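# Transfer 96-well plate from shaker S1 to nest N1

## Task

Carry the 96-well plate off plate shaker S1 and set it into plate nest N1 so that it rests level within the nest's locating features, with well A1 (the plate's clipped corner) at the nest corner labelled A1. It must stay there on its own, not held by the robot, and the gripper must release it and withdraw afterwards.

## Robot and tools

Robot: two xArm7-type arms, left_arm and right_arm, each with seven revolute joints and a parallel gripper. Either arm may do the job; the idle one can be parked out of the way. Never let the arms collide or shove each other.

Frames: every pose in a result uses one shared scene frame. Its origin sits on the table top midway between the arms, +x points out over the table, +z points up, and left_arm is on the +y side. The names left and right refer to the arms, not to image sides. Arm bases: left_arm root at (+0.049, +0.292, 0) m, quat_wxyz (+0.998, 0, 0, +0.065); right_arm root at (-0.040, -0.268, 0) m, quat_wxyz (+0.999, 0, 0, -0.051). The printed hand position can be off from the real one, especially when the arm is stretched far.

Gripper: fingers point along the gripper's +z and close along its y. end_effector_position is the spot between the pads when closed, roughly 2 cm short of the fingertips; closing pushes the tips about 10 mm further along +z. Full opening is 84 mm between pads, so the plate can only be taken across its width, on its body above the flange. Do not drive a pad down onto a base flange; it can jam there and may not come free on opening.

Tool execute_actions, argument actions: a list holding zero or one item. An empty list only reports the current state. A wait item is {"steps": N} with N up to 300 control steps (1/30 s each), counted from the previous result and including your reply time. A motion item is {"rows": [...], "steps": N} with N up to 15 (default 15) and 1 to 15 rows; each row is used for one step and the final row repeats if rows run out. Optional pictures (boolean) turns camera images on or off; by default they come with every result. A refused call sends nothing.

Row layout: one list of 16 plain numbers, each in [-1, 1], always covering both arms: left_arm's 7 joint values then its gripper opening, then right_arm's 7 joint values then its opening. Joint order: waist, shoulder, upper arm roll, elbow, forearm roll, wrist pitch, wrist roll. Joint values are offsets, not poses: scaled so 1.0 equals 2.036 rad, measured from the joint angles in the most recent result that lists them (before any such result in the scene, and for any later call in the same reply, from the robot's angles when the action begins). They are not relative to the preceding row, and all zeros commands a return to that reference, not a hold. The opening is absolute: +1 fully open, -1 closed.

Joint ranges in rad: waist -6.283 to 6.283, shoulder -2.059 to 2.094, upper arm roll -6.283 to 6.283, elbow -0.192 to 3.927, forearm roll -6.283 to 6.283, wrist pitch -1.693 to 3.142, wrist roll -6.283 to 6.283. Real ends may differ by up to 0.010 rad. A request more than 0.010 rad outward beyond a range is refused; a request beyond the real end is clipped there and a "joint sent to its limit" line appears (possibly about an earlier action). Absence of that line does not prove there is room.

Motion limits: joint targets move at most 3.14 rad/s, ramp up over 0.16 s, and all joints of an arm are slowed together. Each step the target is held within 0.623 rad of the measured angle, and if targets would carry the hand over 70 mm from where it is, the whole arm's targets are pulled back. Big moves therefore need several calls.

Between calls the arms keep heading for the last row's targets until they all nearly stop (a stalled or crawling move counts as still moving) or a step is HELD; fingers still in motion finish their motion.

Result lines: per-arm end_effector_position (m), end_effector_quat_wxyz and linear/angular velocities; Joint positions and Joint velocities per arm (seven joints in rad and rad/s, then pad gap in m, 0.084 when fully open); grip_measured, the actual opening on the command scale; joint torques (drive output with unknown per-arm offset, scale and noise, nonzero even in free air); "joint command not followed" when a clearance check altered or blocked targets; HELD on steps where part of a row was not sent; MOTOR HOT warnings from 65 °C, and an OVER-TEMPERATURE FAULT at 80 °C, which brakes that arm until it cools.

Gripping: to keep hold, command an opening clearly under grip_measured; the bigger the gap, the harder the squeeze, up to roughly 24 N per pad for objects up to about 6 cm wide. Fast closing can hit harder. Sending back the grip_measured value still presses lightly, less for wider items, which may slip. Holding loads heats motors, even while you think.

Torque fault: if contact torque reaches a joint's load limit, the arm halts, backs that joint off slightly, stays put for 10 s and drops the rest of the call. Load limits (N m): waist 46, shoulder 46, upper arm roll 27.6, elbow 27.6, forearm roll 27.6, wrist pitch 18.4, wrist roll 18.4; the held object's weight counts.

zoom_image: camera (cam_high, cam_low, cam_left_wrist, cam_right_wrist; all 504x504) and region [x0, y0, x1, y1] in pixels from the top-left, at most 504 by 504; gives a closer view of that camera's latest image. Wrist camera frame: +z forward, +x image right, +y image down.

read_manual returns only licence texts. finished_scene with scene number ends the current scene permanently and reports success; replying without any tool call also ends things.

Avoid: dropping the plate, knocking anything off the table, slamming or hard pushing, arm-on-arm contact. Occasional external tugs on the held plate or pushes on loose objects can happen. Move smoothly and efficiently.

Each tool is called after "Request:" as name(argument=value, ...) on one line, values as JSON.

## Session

Request:
execute_actions(actions=[])

Scene clock: 0.00 s of 8400.00 s.
left_arm: end_effector_position=(+0.4431, +0.3418, +0.2472) grip_measured=+1.00 end_effector_quat_wxyz=(-0.001, +0.998, +0.061, -0.005) end_effector_velocity=(+0.000, -0.000, -0.000) end_effector_angular_velocity=(+0.000, +0.000, -0.001) | right_arm: end_effector_position=(+0.2327, -0.0548, +0.3765) grip_measured=+1.00 end_effector_quat_wxyz=(+0.680, -0.602, -0.394, +0.138) end_effector_velocity=(-0.000, +0.000, +0.000) end_effector_angular_velocity=(+0.000, +0.000, +0.001)
Joint positions: left_arm=[-0.003 -0.25  -0.002  0.914  0.002  1.173  0.003  0.084] | right_arm=[ 0.89   0.126 -0.836  1.102  1.082  2.262 -1.168  0.084]
Joint velocities: left_arm=[ 0.     0.001 -0.001  0.     0.    -0.     0.     0.   ] | right_arm=[ 0.001 -0.     0.     0.     0.     0.     0.    -0.   ]
Joint torques (N m, as the arm reports them, + toward a larger angle): no reading
Motor temperatures (°C, as the motors report them): left_arm=[27 31 32 30 27 31 34] | right_arm=[27 27 29 30 29 33 31]

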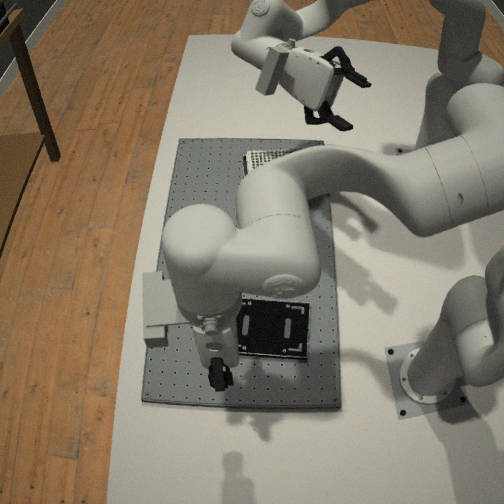

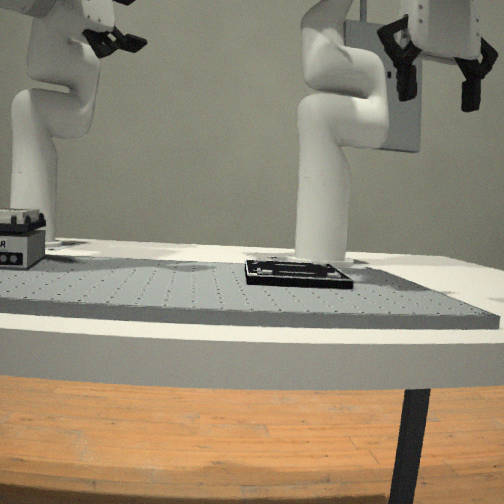

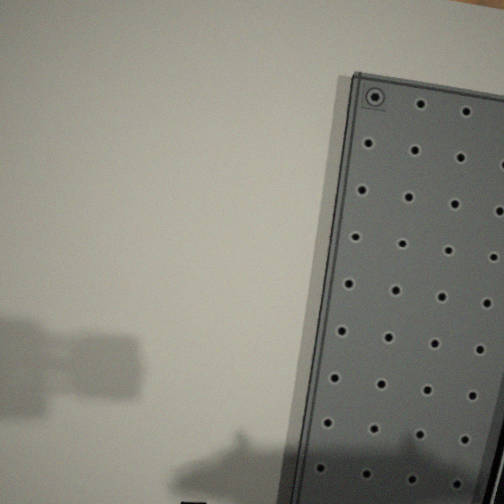

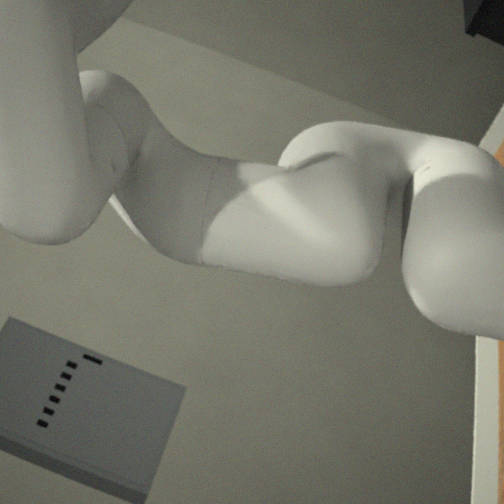

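Request:
execute_actions(actions=[{"rows": [[0.5,0,0,0,0,0,0,1,-0.263,-0.330,0.411,-0.1375,-0.531,-0.440,0.697,1]], "steps": 15}], pictures=false)

Request:
execute_actions(actions=[{"steps": 30}])

Scene clock: 1.53 s of 8400.00 s.
left_arm: end_effector_position=(+0.3716, +0.5239, +0.2472) grip_measured=+1.00 end_effector_quat_wxyz=(+0.001, +0.952, +0.305, -0.005) end_effector_velocity=(-0.268, +0.372, +0.001) end_effector_angular_velocity=(+0.002, -0.001, +1.155) | right_arm: end_effector_position=(+0.2552, -0.1709, +0.2946) grip_measured=+1.00 end_effector_quat_wxyz=(-0.060, +0.988, +0.139, -0.041) end_effector_velocity=(+0.170, -0.200, +0.022) end_effector_angular_velocity=(-1.505, -0.845, -2.430)
Joint positions: left_arm=[ 0.494 -0.25  -0.001  0.914  0.002  1.173  0.003  0.084] | right_arm=[ 0.376 -0.52  -0.042  0.833  0.107  1.425 -0.061  0.084]
Joint velocities: left_arm=[ 1.158 -0.002 -0.004 -0.    -0.    -0.    -0.    -0.   ] | right_arm=[-0.26  -0.281  0.511 -0.159 -1.232 -0.693  2.826  0.   ]
Joint torques (N m, as the arm reports them, + toward a larger angle): left_arm=[ -0.18 -11.11   0.5   18.36  -0.22  -1.19  -0.37] | right_arm=[-0.35 -5.74 -2.45 22.09  2.84 -1.06 -1.43]
Motor temperatures (°C, as the motors report them): left_arm=[27 31 32 31 27 31 34] | right_arm=[27 27 29 30 29 33 31]
Steps of this call (steps 1 to 31: nothing new was sent; steps 32 to 46: all 15 steps of this action). Readings (joint positions):
32: left_arm=[-0.002 -0.250 -0.002 0.914 0.002 1.173 0.003] | right_arm=[0.889 0.126 -0.835 1.101 1.081 2.261 -1.167]
33: left_arm=[0.005 -0.250 -0.004 0.914 0.002 1.173 0.003] | right_arm=[0.883 0.119 -0.826 1.098 1.073 2.253 -1.159]
35: left_arm=[0.060 -0.250 -0.011 0.914 0.001 1.173 0.003] | right_arm=[0.831 0.061 -0.762 1.069 1.012 2.190 -1.096]
39: left_arm=[0.223 -0.250 -0.001 0.914 0.002 1.173 0.003] | right_arm=[0.582 -0.246 -0.448 0.941 0.688 1.868 -0.774]
46: the state above

Scene clock: 2.53 s of 8400.00 s.
left_arm: end_effector_position=(+0.2138, +0.6533, +0.2472) grip_measured=+1.00 end_effector_quat_wxyz=(+0.002, +0.842, +0.539, -0.005) end_effector_velocity=(-0.001, +0.001, +0.000) end_effector_angular_velocity=(+0.001, -0.001, +0.004) | right_arm: end_effector_position=(+0.2702, -0.1876, +0.2999) grip_measured=+1.00 end_effector_quat_wxyz=(-0.000, +1.000, +0.001, +0.000) end_effector_velocity=(+0.000, -0.000, -0.000) end_effector_angular_velocity=(+0.000, +0.000, -0.001)
Joint positions: left_arm=[ 1.015 -0.25  -0.003  0.914  0.002  1.173  0.003  0.084] | right_arm=[ 0.354 -0.546  0.001  0.822  0.001  1.367  0.251  0.084]
Joint velocities: left_arm=[ 0.002 -0.001  0.001  0.     0.    -0.001 -0.    -0.   ] | right_arm=[-0.001 -0.    -0.    -0.     0.     0.    -0.     0.   ]
Joint torques (N m, as the arm reports them, + toward a larger angle): left_arm=[ -0.43 -10.89   0.34  18.46  -0.12  -1.31  -0.34] | right_arm=[-1.92 -7.44  0.56 22.62 -0.53 -1.73 -0.31]
Motor temperatures (°C, as the motors report them): left_arm=[27 32 32 31 27 31 34] | right_arm=[27 27 29 31 29 33 31]
Steps of this call (steps 1 to 30: the robot went on to your last target). Readings (joint positions):
1: left_arm=[0.533 -0.250 -0.001 0.914 0.002 1.173 0.003] | right_arm=[0.369 -0.528 -0.028 0.829 0.072 1.405 0.028]
2: left_arm=[0.571 -0.250 -0.001 0.914 0.002 1.173 0.003] | right_arm=[0.364 -0.533 -0.017 0.826 0.045 1.390 0.102]
4: left_arm=[0.649 -0.250 -0.001 0.914 0.002 1.173 0.003] | right_arm=[0.358 -0.540 -0.006 0.823 0.017 1.375 0.197]
8: left_arm=[0.804 -0.250 -0.002 0.914 0.002 1.173 0.003] | right_arm=[0.355 -0.543 -0.001 0.821 0.004 1.368 0.244]
30: the state above
All arms were judged still, so your last target was given up. Only a new action makes them travel on or press farther. Fingers that are still opening or closing keep moving.

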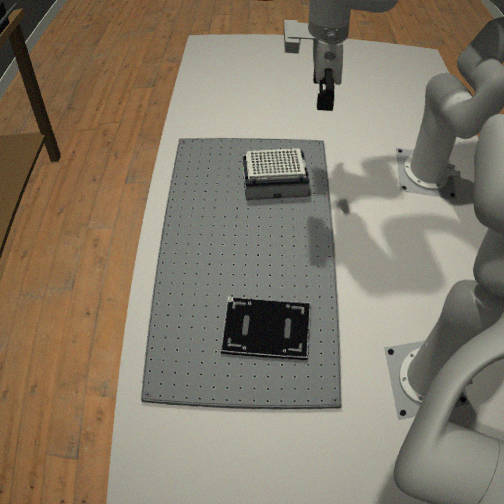

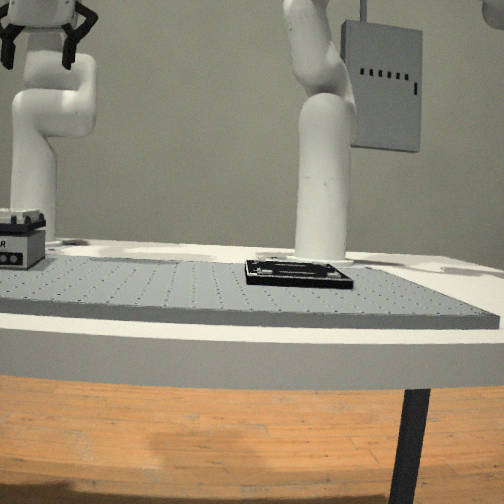

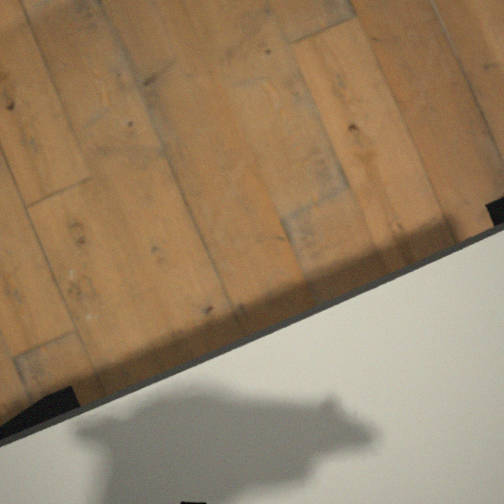

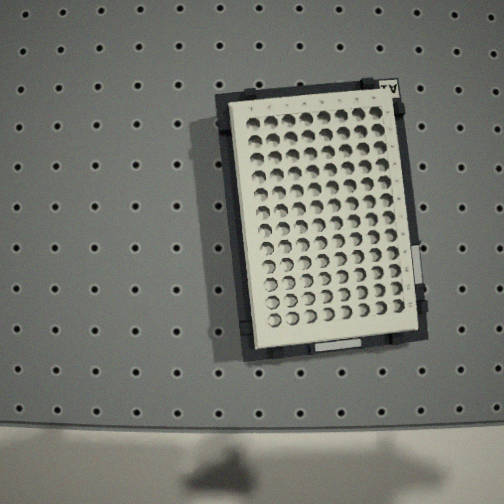

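Request:
execute_actions(actions=[{"rows": [[0,0,0,0,0,0,0,1,-0.0307,0.1997,0,-0.031,0,-0.230,-0.084,1]], "steps": 15}], pictures=false)

Request:
execute_actions(actions=[{"steps": 12}])

Scene clock: 3.97 s of 8400.00 s.
left_arm: end_effector_position=(+0.2138, +0.6533, +0.2472) grip_measured=+1.00 end_effector_quat_wxyz=(+0.002, +0.842, +0.539, -0.005) end_effector_velocity=(-0.000, +0.000, +0.001) end_effector_angular_velocity=(+0.002, -0.000, +0.001) | right_arm: end_effector_position=(+0.3524, -0.1919, +0.1601) grip_measured=+1.00 end_effector_quat_wxyz=(+0.000, +0.999, +0.053, -0.006) end_effector_velocity=(+0.042, +0.002, -0.032) end_effector_angular_velocity=(+0.018, -0.089, +0.059)
Joint positions: left_arm=[ 1.015 -0.25  -0.003  0.914  0.002  1.173  0.003  0.084] | right_arm=[ 0.293 -0.145  0.     0.756  0.001  0.912  0.084  0.084]
Joint velocities: left_arm=[ 0.    -0.002  0.    -0.     0.    -0.    -0.     0.   ] | right_arm=[-0.023  0.124  0.007  0.004  0.001 -0.21  -0.076  0.   ]
Joint torques (N m, as the arm reports them, + toward a larger angle): left_arm=[ -0.12 -10.88   0.68  18.45  -0.32  -1.45  -0.39] | right_arm=[ -0.12 -22.05   0.23  25.91  -0.28  -1.73  -0.3 ]
Motor temperatures (°C, as the motors report them): left_arm=[27 32 32 32 27 31 34] | right_arm=[27 27 29 31 29 33 31]
Steps of this call (steps 1 to 28: nothing new was sent; steps 29 to 43: all 15 steps of this action). Readings (joint positions):
29: left_arm=[1.015 -0.250 -0.002 0.914 0.002 1.173 0.003] | right_arm=[0.354 -0.545 0.001 0.822 0.001 1.366 0.250]
30: left_arm=[1.015 -0.250 -0.002 0.914 0.002 1.173 0.003] | right_arm=[0.353 -0.540 0.001 0.821 0.001 1.357 0.247]
32: left_arm=[1.015 -0.250 -0.002 0.914 0.002 1.173 0.003] | right_arm=[0.346 -0.493 0.002 0.818 0.001 1.296 0.225]
36: left_arm=[1.015 -0.250 -0.003 0.914 0.002 1.173 0.003] | right_arm=[0.322 -0.335 0.001 0.788 0.001 1.125 0.163]
43: the state above

Scene clock: 4.37 s of 8400.00 s.
left_arm: end_effector_position=(+0.2138, +0.6533, +0.2472) grip_measured=+1.00 end_effector_quat_wxyz=(+0.002, +0.842, +0.539, -0.005) end_effector_velocity=(-0.000, +0.000, -0.000) end_effector_angular_velocity=(-0.001, +0.000, +0.001) | right_arm: end_effector_position=(+0.3564, -0.1913, +0.1604) grip_measured=+1.00 end_effector_quat_wxyz=(-0.000, +0.998, +0.055, +0.000) end_effector_velocity=(-0.001, -0.001, -0.003) end_effector_angular_velocity=(-0.001, +0.007, -0.001)
Joint positions: left_arm=[ 1.015 -0.25  -0.003  0.914  0.002  1.173  0.003  0.084] | right_arm=[ 0.292 -0.14   0.001  0.759  0.001  0.898  0.08   0.084]
Joint velocities: left_arm=[ 0.  0.  0.  0. -0.  0. -0. -0.] | right_arm=[-0.001  0.006 -0.    -0.002 -0.    -0.001 -0.    -0.   ]
Joint torques (N m, as the arm reports them, + toward a larger angle): left_arm=[ -0.47 -11.22   0.58  18.7   -0.09  -1.25  -0.2 ] | right_arm=[ -1.6  -16.04   0.01  21.4    0.04  -1.63  -0.35]
Motor temperatures (°C, as the motors report them): left_arm=[27 32 32 32 27 31 34] | right_arm=[27 27 29 32 29 33 31]
Steps of this call (steps 1 to 12: the robot went on to your last target). Readings (joint positions):
1: left_arm=[1.015 -0.250 -0.003 0.914 0.002 1.173 0.003] | right_arm=[0.293 -0.142 0.001 0.757 0.001 0.907 0.083]
2: left_arm=[1.015 -0.250 -0.003 0.914 0.002 1.173 0.003] | right_arm=[0.292 -0.142 0.001 0.758 0.001 0.903 0.081]
4: left_arm=[1.015 -0.250 -0.003 0.914 0.002 1.173 0.003] | right_arm=[0.292 -0.142 0.001 0.760 0.001 0.900 0.080]
8: left_arm=[1.015 -0.250 -0.003 0.914 0.002 1.173 0.003] | right_arm=[0.292 -0.141 0.001 0.759 0.001 0.899 0.080]
12: the state above

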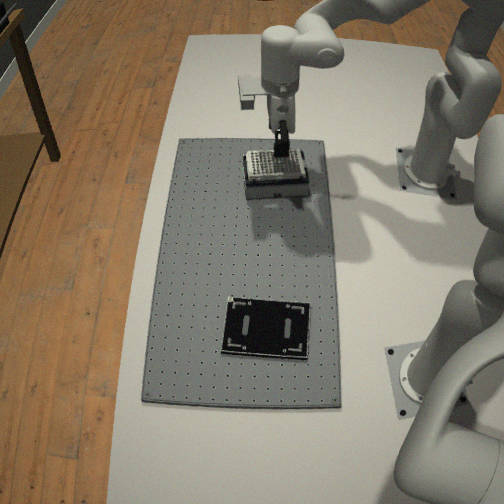

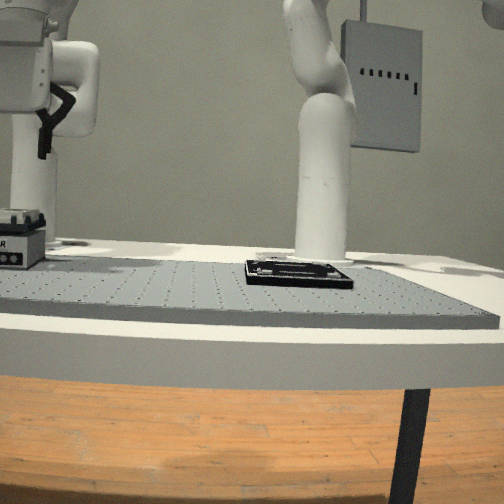

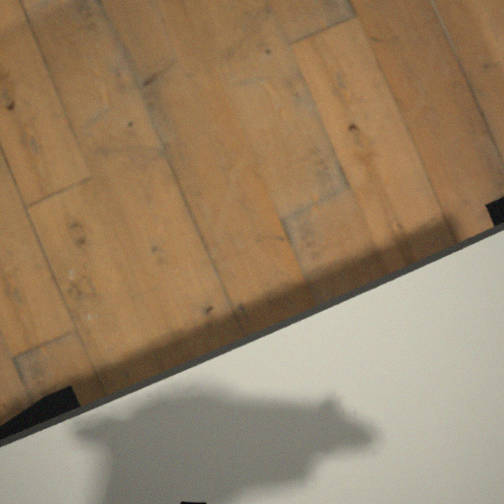

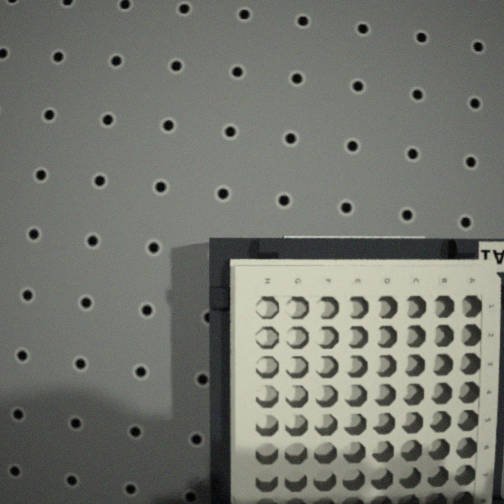

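Request:
execute_actions(actions=[{"rows": [[0,0,0,0,0,0,0,1,-0.004,0.0768,0,-0.040,0,-0.116,-0.004,1]], "steps": 15}], pictures=false)

Request:
execute_actions(actions=[{"steps": 8}])

Scene clock: 5.70 s of 8400.00 s.
left_arm: end_effector_position=(+0.2138, +0.6533, +0.2472) grip_measured=+1.00 end_effector_quat_wxyz=(+0.002, +0.842, +0.539, -0.005) end_effector_velocity=(+0.000, -0.000, -0.000) end_effector_angular_velocity=(-0.000, +0.000, -0.000) | right_arm: end_effector_position=(+0.3584, -0.1945, +0.0855) grip_measured=+1.00 end_effector_quat_wxyz=(-0.000, +0.998, +0.055, -0.000) end_effector_velocity=(-0.001, -0.001, -0.003) end_effector_angular_velocity=(+0.001, +0.000, -0.001)
Joint positions: left_arm=[ 1.015 -0.25  -0.003  0.914  0.002  1.173  0.003  0.084] | right_arm=[0.284 0.015 0.001 0.678 0.001 0.663 0.072 0.084]
Joint velocities: left_arm=[-0.     0.    -0.001 -0.    -0.    -0.    -0.    -0.   ] | right_arm=[-0.002  0.005  0.001 -0.006  0.001 -0.01  -0.001  0.   ]
Joint torques (N m, as the arm reports them, + toward a larger angle): left_arm=[ -0.62 -10.74   0.7   18.67   0.1   -1.3   -0.22] | right_arm=[ -0.98 -17.66   0.49  20.1    0.18  -2.14  -0.33]
Motor temperatures (°C, as the motors report them): left_arm=[27 32 32 32 27 31 34] | right_arm=[27 27 29 32 29 33 31]
Steps of this call (steps 1 to 25: the robot went on to your last target; steps 26 to 40: all 15 steps of this action). Readings (joint positions):
26: left_arm=[1.015 -0.250 -0.003 0.914 0.002 1.173 0.003] | right_arm=[0.292 -0.139 0.001 0.758 0.001 0.897 0.080]
27: left_arm=[1.015 -0.250 -0.003 0.914 0.002 1.173 0.003] | right_arm=[0.292 -0.135 0.001 0.757 0.001 0.889 0.079]
29: left_arm=[1.015 -0.250 -0.003 0.914 0.002 1.173 0.003] | right_arm=[0.290 -0.100 0.001 0.740 0.001 0.826 0.077]
33: left_arm=[1.015 -0.250 -0.003 0.914 0.002 1.173 0.003] | right_arm=[0.284 0.008 0.001 0.679 0.001 0.690 0.072]
40: the state above

Scene clock: 5.97 s of 8400.00 s.
left_arm: end_effector_position=(+0.2138, +0.6533, +0.2472) grip_measured=+1.00 end_effector_quat_wxyz=(+0.002, +0.842, +0.539, -0.005) end_effector_velocity=(-0.000, +0.000, +0.001) end_effector_angular_velocity=(+0.001, -0.001, +0.001) | right_arm: end_effector_position=(+0.3583, -0.1944, +0.0851) grip_measured=+1.00 end_effector_quat_wxyz=(-0.000, +0.998, +0.055, -0.000) end_effector_velocity=(-0.001, +0.001, -0.001) end_effector_angular_velocity=(-0.000, +0.002, +0.002)
Joint positions: left_arm=[ 1.015 -0.25  -0.003  0.914  0.002  1.173  0.003  0.084] | right_arm=[0.284 0.016 0.001 0.678 0.001 0.662 0.072 0.084]
Joint velocities: left_arm=[-0.    -0.001  0.     0.    -0.    -0.    -0.001  0.   ] | right_arm=[ 0.001  0.002  0.001 -0.001  0.    -0.001 -0.     0.   ]
Joint torques (N m, as the arm reports them, + toward a larger angle): left_arm=[ -0.68 -10.87   0.62  18.57  -0.06  -1.4   -0.25] | right_arm=[ -0.76 -17.62   0.67  18.54   0.06  -1.76  -0.34]
Motor temperatures (°C, as the motors report them): left_arm=[27 32 32 32 27 31 34] | right_arm=[27 27 29 32 29 33 31]
Steps of this call (steps 1 to 8: the robot went on to your last target). Readings (joint positions):
1: left_arm=[1.015 -0.250 -0.003 0.914 0.002 1.173 0.003] | right_arm=[0.284 0.015 0.001 0.678 0.001 0.663 0.072]
2: left_arm=[1.015 -0.250 -0.003 0.914 0.002 1.173 0.003] | right_arm=[0.284 0.015 0.001 0.678 0.001 0.663 0.072]
4: left_arm=[1.015 -0.250 -0.003 0.914 0.002 1.173 0.003] | right_arm=[0.284 0.016 0.001 0.678 0.001 0.662 0.072]
8: the state above

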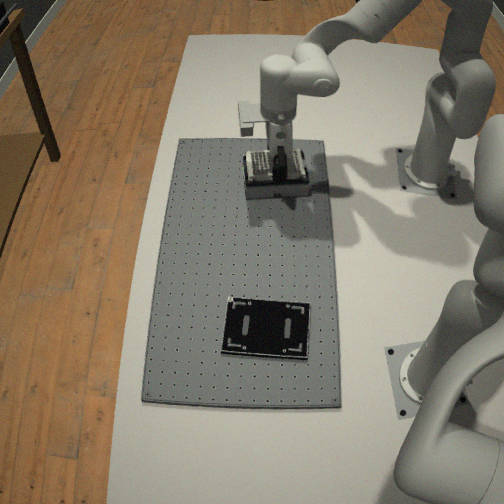

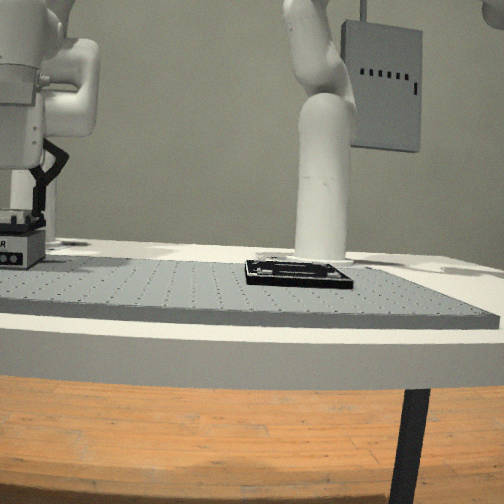

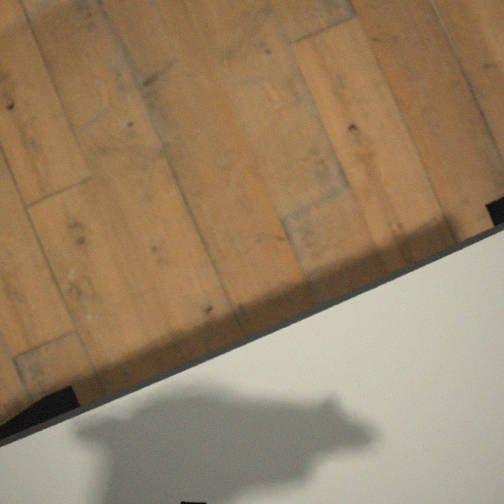

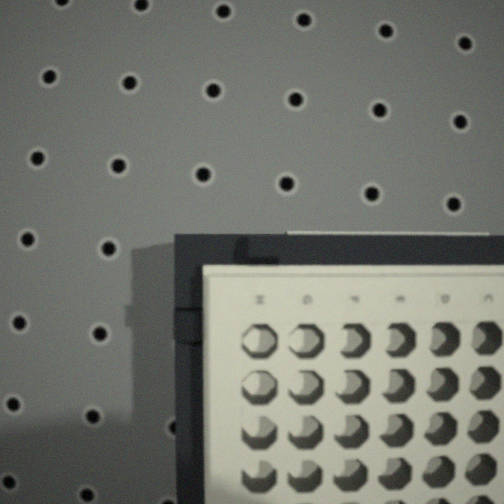

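Request:
execute_actions(actions=[{"rows": [[0,0,0,0,0,0,0,1,0,0,0,0,0,0,0,0.6]], "steps": 12}], pictures=false)

Request:
execute_actions(actions=[{"rows": [[0,0,0,0,0,0,0,1,0,-0.0768,0,0.040,0,0.116,0,0.3]], "steps": 15}], pictures=false)

Request:
execute_actions(actions=[{"rows": [[0,0,0,0,0,0,0,1,0.318,0.331,0,0.379,0,0.049,0.412,0.3]], "steps": 15}], pictures=false)

Request:
execute_actions(actions=[{"steps": 25}])

Scene clock: 7.40 s of 8400.00 s.
left_arm: end_effector_position=(+0.2138, +0.6533, +0.2472) grip_measured=+1.00 end_effector_quat_wxyz=(+0.002, +0.842, +0.539, -0.005) end_effector_velocity=(+0.000, -0.000, +0.000) end_effector_angular_velocity=(+0.001, -0.000, -0.002) | right_arm: end_effector_position=(+0.3583, -0.1948, +0.0850) grip_measured=+0.93 end_effector_quat_wxyz=(-0.000, +0.998, +0.055, -0.000) end_effector_velocity=(+0.000, +0.000, +0.000) end_effector_angular_velocity=(+0.000, -0.001, -0.000)
Joint positions: left_arm=[ 1.015 -0.25  -0.003  0.914  0.002  1.173  0.003  0.084] | right_arm=[0.283 0.016 0.    0.678 0.001 0.662 0.072 0.082]
Joint velocities: left_arm=[-0.    -0.001 -0.001 -0.     0.    -0.     0.     0.   ] | right_arm=[ 0.     0.     0.001  0.001  0.001 -0.001  0.     0.   ]
Joint torques (N m, as the arm reports them, + toward a larger angle): left_arm=[ -0.55 -10.89   0.7   18.51  -0.07  -1.33  -0.31] | right_arm=[  1.85 -16.63   2.85  18.89   0.43  -1.91  -0.36]
Motor temperatures (°C, as the motors report them): left_arm=[27 32 32 33 27 31 34] | right_arm=[27 27 29 32 29 33 31]
Steps of this call (steps 1 to 15: the robot went on to your last target; steps 16 to 31: nothing new was sent; steps 32 to 43: all 12 steps of this action). Readings (joint positions):
32: left_arm=[1.015 -0.250 -0.003 0.914 0.002 1.173 0.003] | right_arm=[0.284 0.016 0.001 0.678 0.001 0.663 0.072]
33: left_arm=[1.015 -0.250 -0.003 0.914 0.002 1.173 0.003] | right_arm=[0.283 0.016 -0.000 0.678 0.001 0.663 0.072]
35: left_arm=[1.015 -0.250 -0.003 0.914 0.002 1.173 0.003] | right_arm=[0.283 0.016 0.000 0.678 0.001 0.663 0.072]
39: left_arm=[1.015 -0.250 -0.003 0.914 0.002 1.173 0.003] | right_arm=[0.283 0.016 0.000 0.678 0.001 0.663 0.072]
43: the state above

Scene clock: 7.90 s of 8400.00 s.
left_arm: end_effector_position=(+0.2138, +0.6533, +0.2472) grip_measured=+1.00 end_effector_quat_wxyz=(+0.002, +0.842, +0.539, -0.005) end_effector_velocity=(+0.000, -0.000, -0.000) end_effector_angular_velocity=(+0.000, +0.000, -0.001) | right_arm: end_effector_position=(+0.3561, -0.1949, +0.1590) grip_measured=+0.93 end_effector_quat_wxyz=(-0.000, +0.998, +0.055, -0.002) end_effector_velocity=(+0.006, -0.001, +0.008) end_effector_angular_velocity=(+0.003, -0.016, -0.004)
Joint positions: left_arm=[ 1.015 -0.25  -0.003  0.914  0.002  1.173  0.003  0.084] | right_arm=[ 0.284 -0.139  0.001  0.757  0.001  0.898  0.072  0.082]
Joint velocities: left_arm=[-0.     0.    -0.001  0.    -0.    -0.     0.     0.   ] | right_arm=[-0.001 -0.006 -0.003  0.016 -0.001  0.005  0.     0.   ]
Joint torques (N m, as the arm reports them, + toward a larger angle): left_arm=[ -0.24 -10.74   0.46  18.73   0.23  -1.3   -0.37] | right_arm=[ -2.02 -16.49   0.08  21.96  -0.28  -1.43  -0.55]
Motor temperatures (°C, as the motors report them): left_arm=[27 32 32 33 27 31 34] | right_arm=[27 27 29 33 29 33 31]
Steps of this call (steps 1 to 15: all 15 steps of this action). Readings (joint positions):
1: left_arm=[1.015 -0.250 -0.003 0.914 0.002 1.173 0.003] | right_arm=[0.283 0.015 0.000 0.678 0.001 0.663 0.072]
2: left_arm=[1.015 -0.250 -0.003 0.914 0.002 1.173 0.003] | right_arm=[0.283 0.012 0.001 0.680 0.001 0.672 0.072]
4: left_arm=[1.015 -0.250 -0.003 0.914 0.002 1.173 0.003] | right_arm=[0.284 -0.023 0.001 0.697 0.001 0.733 0.072]
8: left_arm=[1.015 -0.250 -0.003 0.914 0.002 1.173 0.003] | right_arm=[0.284 -0.131 0.003 0.758 0.001 0.871 0.072]
15: the state above

Scene clock: 8.40 s of 8400.00 s.
left_arm: end_effector_position=(+0.2138, +0.6533, +0.2472) grip_measured=+1.00 end_effector_quat_wxyz=(+0.002, +0.842, +0.539, -0.005) end_effector_velocity=(+0.000, -0.000, +0.001) end_effector_angular_velocity=(+0.002, -0.000, -0.001) | right_arm: end_effector_position=(+0.3993, +0.0020, +0.1459) grip_measured=+0.93 end_effector_quat_wxyz=(+0.004, +1.000, +0.016, -0.008) end_effector_velocity=(+0.003, +0.465, -0.048) end_effector_angular_velocity=(+0.000, -0.034, -0.305)
Joint positions: left_arm=[ 1.015 -0.25  -0.003  0.914  0.002  1.173  0.003  0.084] | right_arm=[0.652 0.243 0.001 1.182 0.001 0.955 0.518 0.082]
Joint velocities: left_arm=[-0.    -0.002 -0.    -0.     0.     0.     0.001 -0.   ] | right_arm=[ 0.765  0.803  0.001  0.95  -0.     0.117  1.071 -0.   ]
Joint torques (N m, as the arm reports them, + toward a larger angle): left_arm=[ -0.52 -10.93   0.56  18.38  -0.05  -1.23  -0.25] | right_arm=[ -0.93 -24.46   0.31  21.07  -0.53  -1.25  -0.42]
Motor temperatures (°C, as the motors report them): left_arm=[27 32 32 33 27 31 34] | right_arm=[27 27 29 33 29 33 31]
Steps of this call (steps 1 to 15: all 15 steps of this action). Readings (joint positions):
1: left_arm=[1.015 -0.250 -0.003 0.914 0.002 1.173 0.003] | right_arm=[0.284 -0.138 0.001 0.758 0.001 0.899 0.073]
2: left_arm=[1.015 -0.250 -0.003 0.914 0.002 1.173 0.003] | right_arm=[0.291 -0.132 -0.001 0.765 0.001 0.900 0.081]
4: left_arm=[1.015 -0.250 -0.003 0.914 0.002 1.173 0.003] | right_arm=[0.342 -0.080 -0.007 0.819 0.001 0.909 0.135]
8: left_arm=[1.015 -0.250 -0.003 0.914 0.002 1.173 0.003] | right_arm=[0.468 0.050 0.001 0.952 0.001 0.927 0.267]
15: the state above

Scene clock: 9.23 s of 8400.00 s.
left_arm: end_effector_position=(+0.2138, +0.6533, +0.2472) grip_measured=+1.00 end_effector_quat_wxyz=(+0.002, +0.842, +0.539, -0.005) end_effector_velocity=(+0.000, -0.000, +0.001) end_effector_angular_velocity=(+0.002, +0.000, -0.002) | right_arm: end_effector_position=(+0.3644, +0.1734, +0.1183) grip_measured=+0.93 end_effector_quat_wxyz=(+0.002, +0.999, -0.041, -0.002) end_effector_velocity=(-0.001, +0.002, -0.001) end_effector_angular_velocity=(-0.000, +0.000, +0.003)
Joint positions: left_arm=[ 1.015 -0.25  -0.003  0.914  0.002  1.173  0.003  0.084] | right_arm=[0.931 0.535 0.001 1.528 0.001 0.998 0.91  0.082]
Joint velocities: left_arm=[ 0.    -0.002 -0.001 -0.     0.001 -0.     0.001 -0.   ] | right_arm=[ 0.003  0.003  0.001  0.002 -0.001 -0.     0.001  0.   ]
Joint torques (N m, as the arm reports them, + toward a larger angle): left_arm=[ -0.35 -10.43   0.64  18.6   -0.17  -1.13  -0.14] | right_arm=[ -2.13 -28.61  -1.08  22.83  -0.47  -1.57  -0.58]
Motor temperatures (°C, as the motors report them): left_arm=[27 32 32 33 27 31 34] | right_arm=[27 27 29 33 29 33 31]
Steps of this call (steps 1 to 25: the robot went on to your last target). Readings (joint positions):
1: left_arm=[1.015 -0.250 -0.003 0.914 0.002 1.173 0.003] | right_arm=[0.678 0.270 0.001 1.213 0.001 0.959 0.554]
2: left_arm=[1.015 -0.250 -0.003 0.914 0.002 1.173 0.003] | right_arm=[0.703 0.297 0.001 1.245 0.001 0.963 0.590]
4: left_arm=[1.015 -0.250 -0.003 0.914 0.002 1.173 0.003] | right_arm=[0.753 0.349 0.001 1.307 0.001 0.971 0.660]
8: left_arm=[1.015 -0.250 -0.003 0.914 0.002 1.173 0.003] | right_arm=[0.851 0.451 0.001 1.428 0.001 0.986 0.797]
25: the state above

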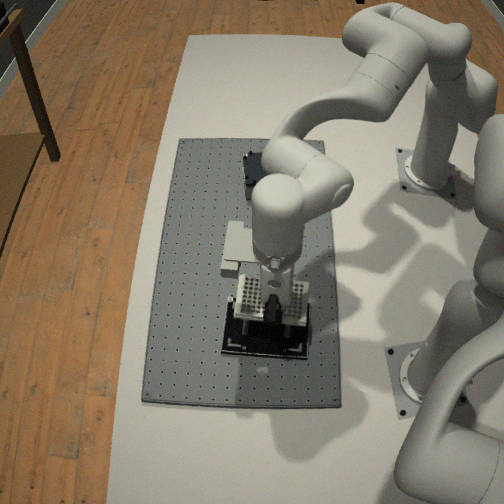

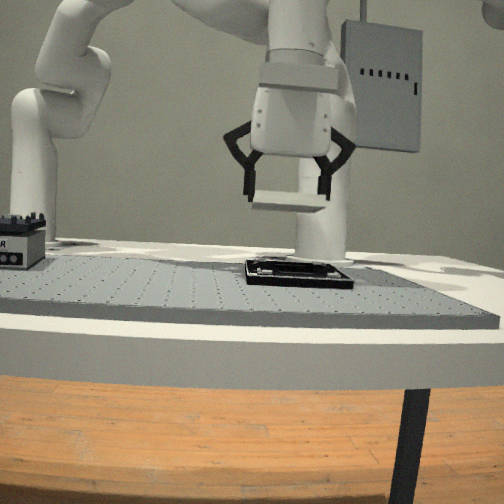

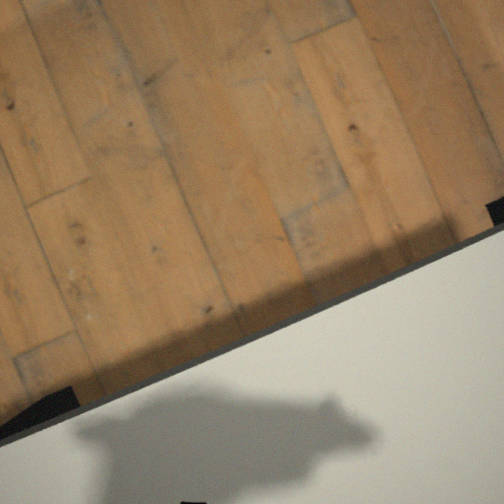

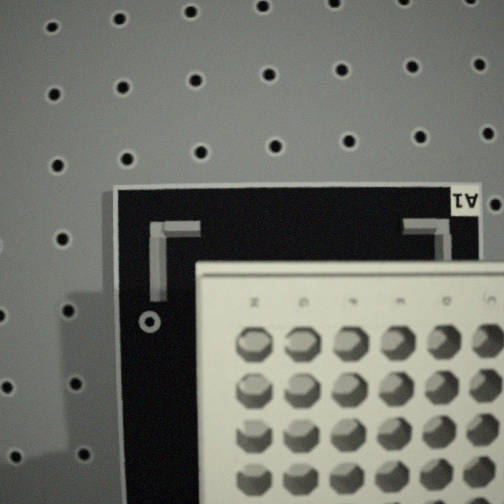

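Request:
execute_actions(actions=[{"rows": [[0,0,0,0,0,0,0,1,0.0034,0.061,0,0.019,0,-0.0444,0.003,0.3]], "steps": 15}], pictures=false)

Request:
execute_actions(actions=[{"steps": 8}])

Scene clock: 10.73 s of 8400.00 s.
left_arm: end_effector_position=(+0.2138, +0.6533, +0.2472) grip_measured=+1.00 end_effector_quat_wxyz=(+0.002, +0.842, +0.539, -0.005) end_effector_velocity=(+0.000, -0.000, +0.000) end_effector_angular_velocity=(+0.001, -0.000, +0.001) | right_arm: end_effector_position=(+0.3732, +0.1889, +0.0677) grip_measured=+0.93 end_effector_quat_wxyz=(-0.002, +0.999, -0.040, +0.001) end_effector_velocity=(-0.011, -0.007, -0.020) end_effector_angular_velocity=(-0.030, +0.030, +0.004)
Joint positions: left_arm=[ 1.015 -0.25  -0.003  0.914  0.002  1.173  0.003  0.084] | right_arm=[0.937 0.656 0.    1.568 0.001 0.908 0.916 0.082]
Joint velocities: left_arm=[ 0.    -0.001 -0.001  0.    -0.    -0.    -0.001 -0.   ] | right_arm=[ 0.002  0.018  0.003 -0.021  0.     0.003  0.    -0.   ]
Joint torques (N m, as the arm reports them, + toward a larger angle): left_arm=[ -0.41 -10.78   0.55  18.54  -0.11  -1.33  -0.27] | right_arm=[ -0.64 -29.74  -0.55  20.81  -0.67  -1.48  -0.35]
Motor temperatures (°C, as the motors report them): left_arm=[27 32 32 34 27 31 34] | right_arm=[27 28 29 33 29 33 31]
Steps of this call (steps 1 to 15: the robot went on to your last target; steps 16 to 30: nothing new was sent; steps 31 to 45: all 15 steps of this action). Readings (joint positions):
31: left_arm=[1.015 -0.250 -0.003 0.914 0.002 1.173 0.003] | right_arm=[0.931 0.536 0.001 1.528 0.001 0.998 0.910]
32: left_arm=[1.015 -0.250 -0.003 0.914 0.002 1.173 0.003] | right_arm=[0.931 0.541 0.001 1.532 0.001 0.992 0.911]
34: left_arm=[1.015 -0.250 -0.003 0.914 0.002 1.173 0.003] | right_arm=[0.934 0.586 0.000 1.553 0.001 0.953 0.913]
38: left_arm=[1.015 -0.250 -0.003 0.914 0.002 1.173 0.003] | right_arm=[0.938 0.662 0.002 1.556 0.001 0.915 0.916]
45: the state above

Scene clock: 11.00 s of 8400.00 s.
left_arm: end_effector_position=(+0.2138, +0.6533, +0.2472) grip_measured=+1.00 end_effector_quat_wxyz=(+0.002, +0.842, +0.539, -0.005) end_effector_velocity=(+0.000, -0.000, -0.000) end_effector_angular_velocity=(-0.001, +0.000, +0.000) | right_arm: end_effector_position=(+0.3721, +0.1881, +0.0654) grip_measured=+0.93 end_effector_quat_wxyz=(-0.000, +0.999, -0.040, -0.000) end_effector_velocity=(+0.002, -0.000, +0.001) end_effector_angular_velocity=(+0.002, -0.003, -0.002)
Joint positions: left_arm=[ 1.015 -0.25  -0.003  0.914  0.002  1.173  0.003  0.084] | right_arm=[0.937 0.659 0.001 1.567 0.001 0.908 0.916 0.082]
Joint velocities: left_arm=[-0.     0.001  0.    -0.    -0.    -0.    -0.     0.   ] | right_arm=[-0.002 -0.001 -0.001  0.002 -0.001 -0.001  0.    -0.   ]
Joint torques (N m, as the arm reports them, + toward a larger angle): left_arm=[ -0.21 -11.06   0.29  18.52   0.04  -1.38  -0.37] | right_arm=[ -1.46 -31.44  -0.37  21.48  -0.22  -1.78  -0.38]
Motor temperatures (°C, as the motors report them): left_arm=[27 32 32 34 27 31 34] | right_arm=[27 28 29 34 29 33 31]
Steps of this call (steps 1 to 8: the robot went on to your last target). Readings (joint positions):
1: left_arm=[1.015 -0.250 -0.003 0.914 0.002 1.173 0.003] | right_arm=[0.937 0.657 0.001 1.568 0.001 0.908 0.916]
2: left_arm=[1.015 -0.250 -0.003 0.914 0.002 1.173 0.003] | right_arm=[0.937 0.658 0.001 1.567 0.001 0.908 0.916]
4: left_arm=[1.015 -0.250 -0.003 0.914 0.002 1.173 0.003] | right_arm=[0.937 0.659 0.001 1.566 0.001 0.908 0.916]
8: the state above

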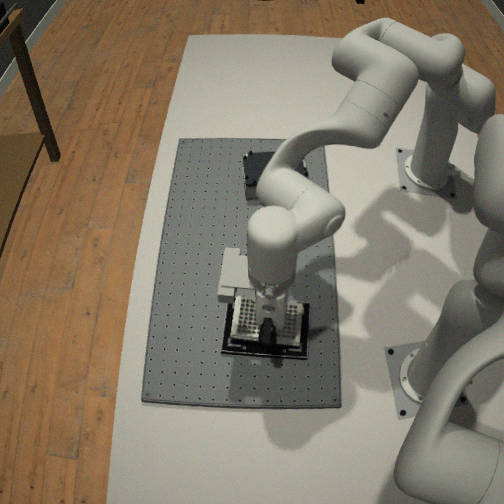

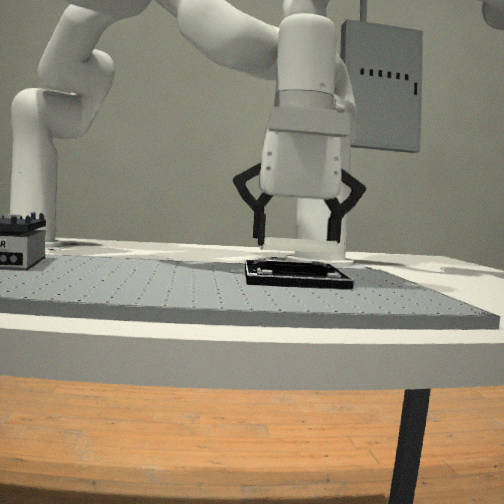

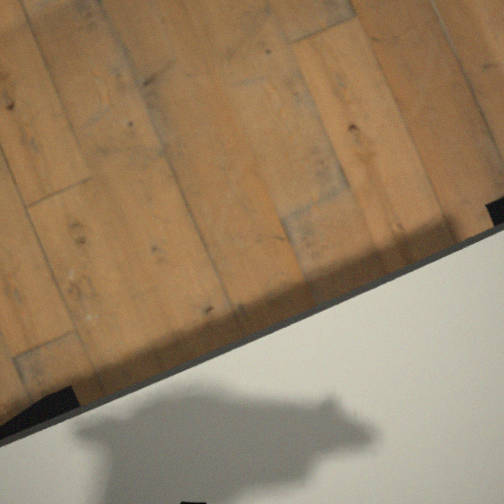

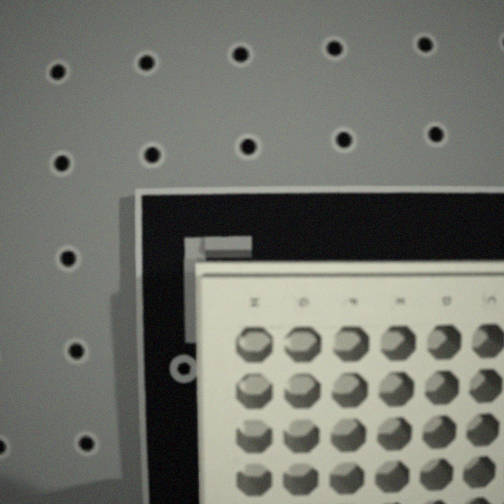

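Request:
execute_actions(actions=[{"rows": [[0,0,0,0,0,0,0,1,-0.0005,0.0175,0,-0.005,0,-0.0223,-0.001,0.3]], "steps": 15}])

Scene clock: 12.17 s of 8400.00 s.
left_arm: end_effector_position=(+0.2138, +0.6533, +0.2472) grip_measured=+1.00 end_effector_quat_wxyz=(+0.002, +0.842, +0.539, -0.005) end_effector_velocity=(+0.000, +0.000, +0.000) end_effector_angular_velocity=(+0.001, -0.000, -0.000) | right_arm: end_effector_position=(+0.3727, +0.1871, +0.0435) grip_measured=+0.93 end_effector_quat_wxyz=(-0.000, +0.999, -0.040, -0.000) end_effector_velocity=(-0.000, +0.000, -0.001) end_effector_angular_velocity=(+0.000, -0.000, +0.001)
Joint positions: left_arm=[ 1.015 -0.25  -0.003  0.914  0.002  1.173  0.003  0.084] | right_arm=[0.936 0.693 0.    1.556 0.001 0.863 0.914 0.082]
Joint velocities: left_arm=[ 0.    -0.001 -0.     0.     0.    -0.     0.     0.   ] | right_arm=[ 0.     0.001  0.001  0.    -0.001 -0.001  0.     0.   ]
Joint torques (N m, as the arm reports them, + toward a larger angle): left_arm=[ -0.7  -10.92   0.59  18.55   0.06  -1.25  -0.29] | right_arm=[ -0.45 -27.64   1.12  20.16   0.14  -2.12   0.38]
Motor temperatures (°C, as the motors report them): left_arm=[27 32 32 34 27 31 34] | right_arm=[27 28 29 34 29 33 31]
Steps of this call (steps 1 to 15: the robot went on to your last target; steps 16 to 20: nothing new was sent; steps 21 to 35: all 15 steps of this action). Readings (joint positions):
21: left_arm=[1.015 -0.250 -0.003 0.914 0.002 1.173 0.003] | right_arm=[0.937 0.659 0.001 1.566 0.001 0.907 0.916]
22: left_arm=[1.015 -0.250 -0.003 0.914 0.002 1.173 0.003] | right_arm=[0.937 0.663 0.001 1.566 0.001 0.900 0.916]
24: left_arm=[1.015 -0.250 -0.003 0.914 0.002 1.173 0.003] | right_arm=[0.937 0.680 0.001 1.562 0.001 0.877 0.915]
28: left_arm=[1.015 -0.250 -0.003 0.914 0.002 1.173 0.003] | right_arm=[0.936 0.693 0.000 1.557 0.001 0.864 0.914]
35: the state above

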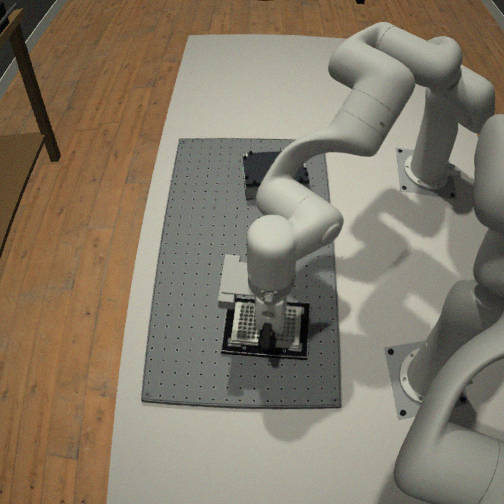

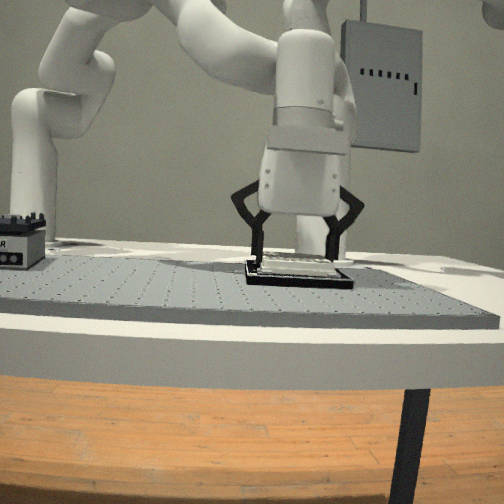

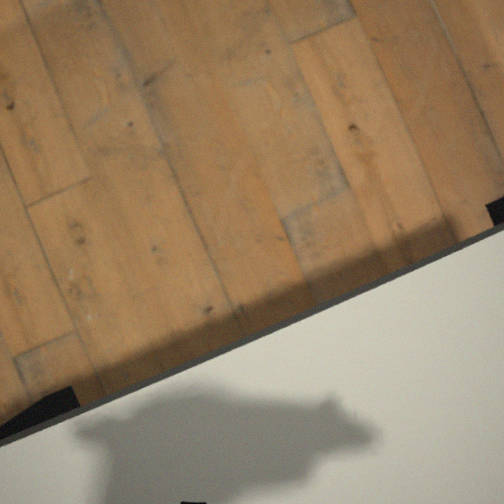

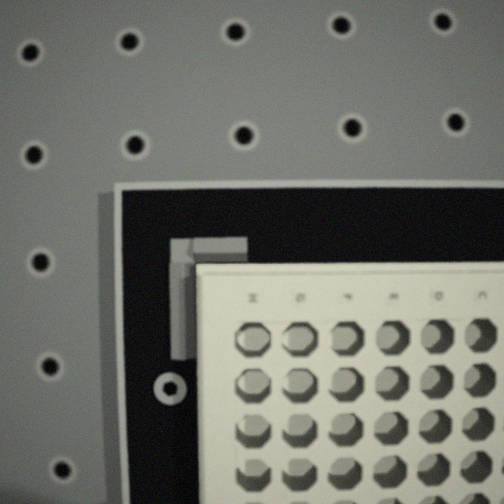

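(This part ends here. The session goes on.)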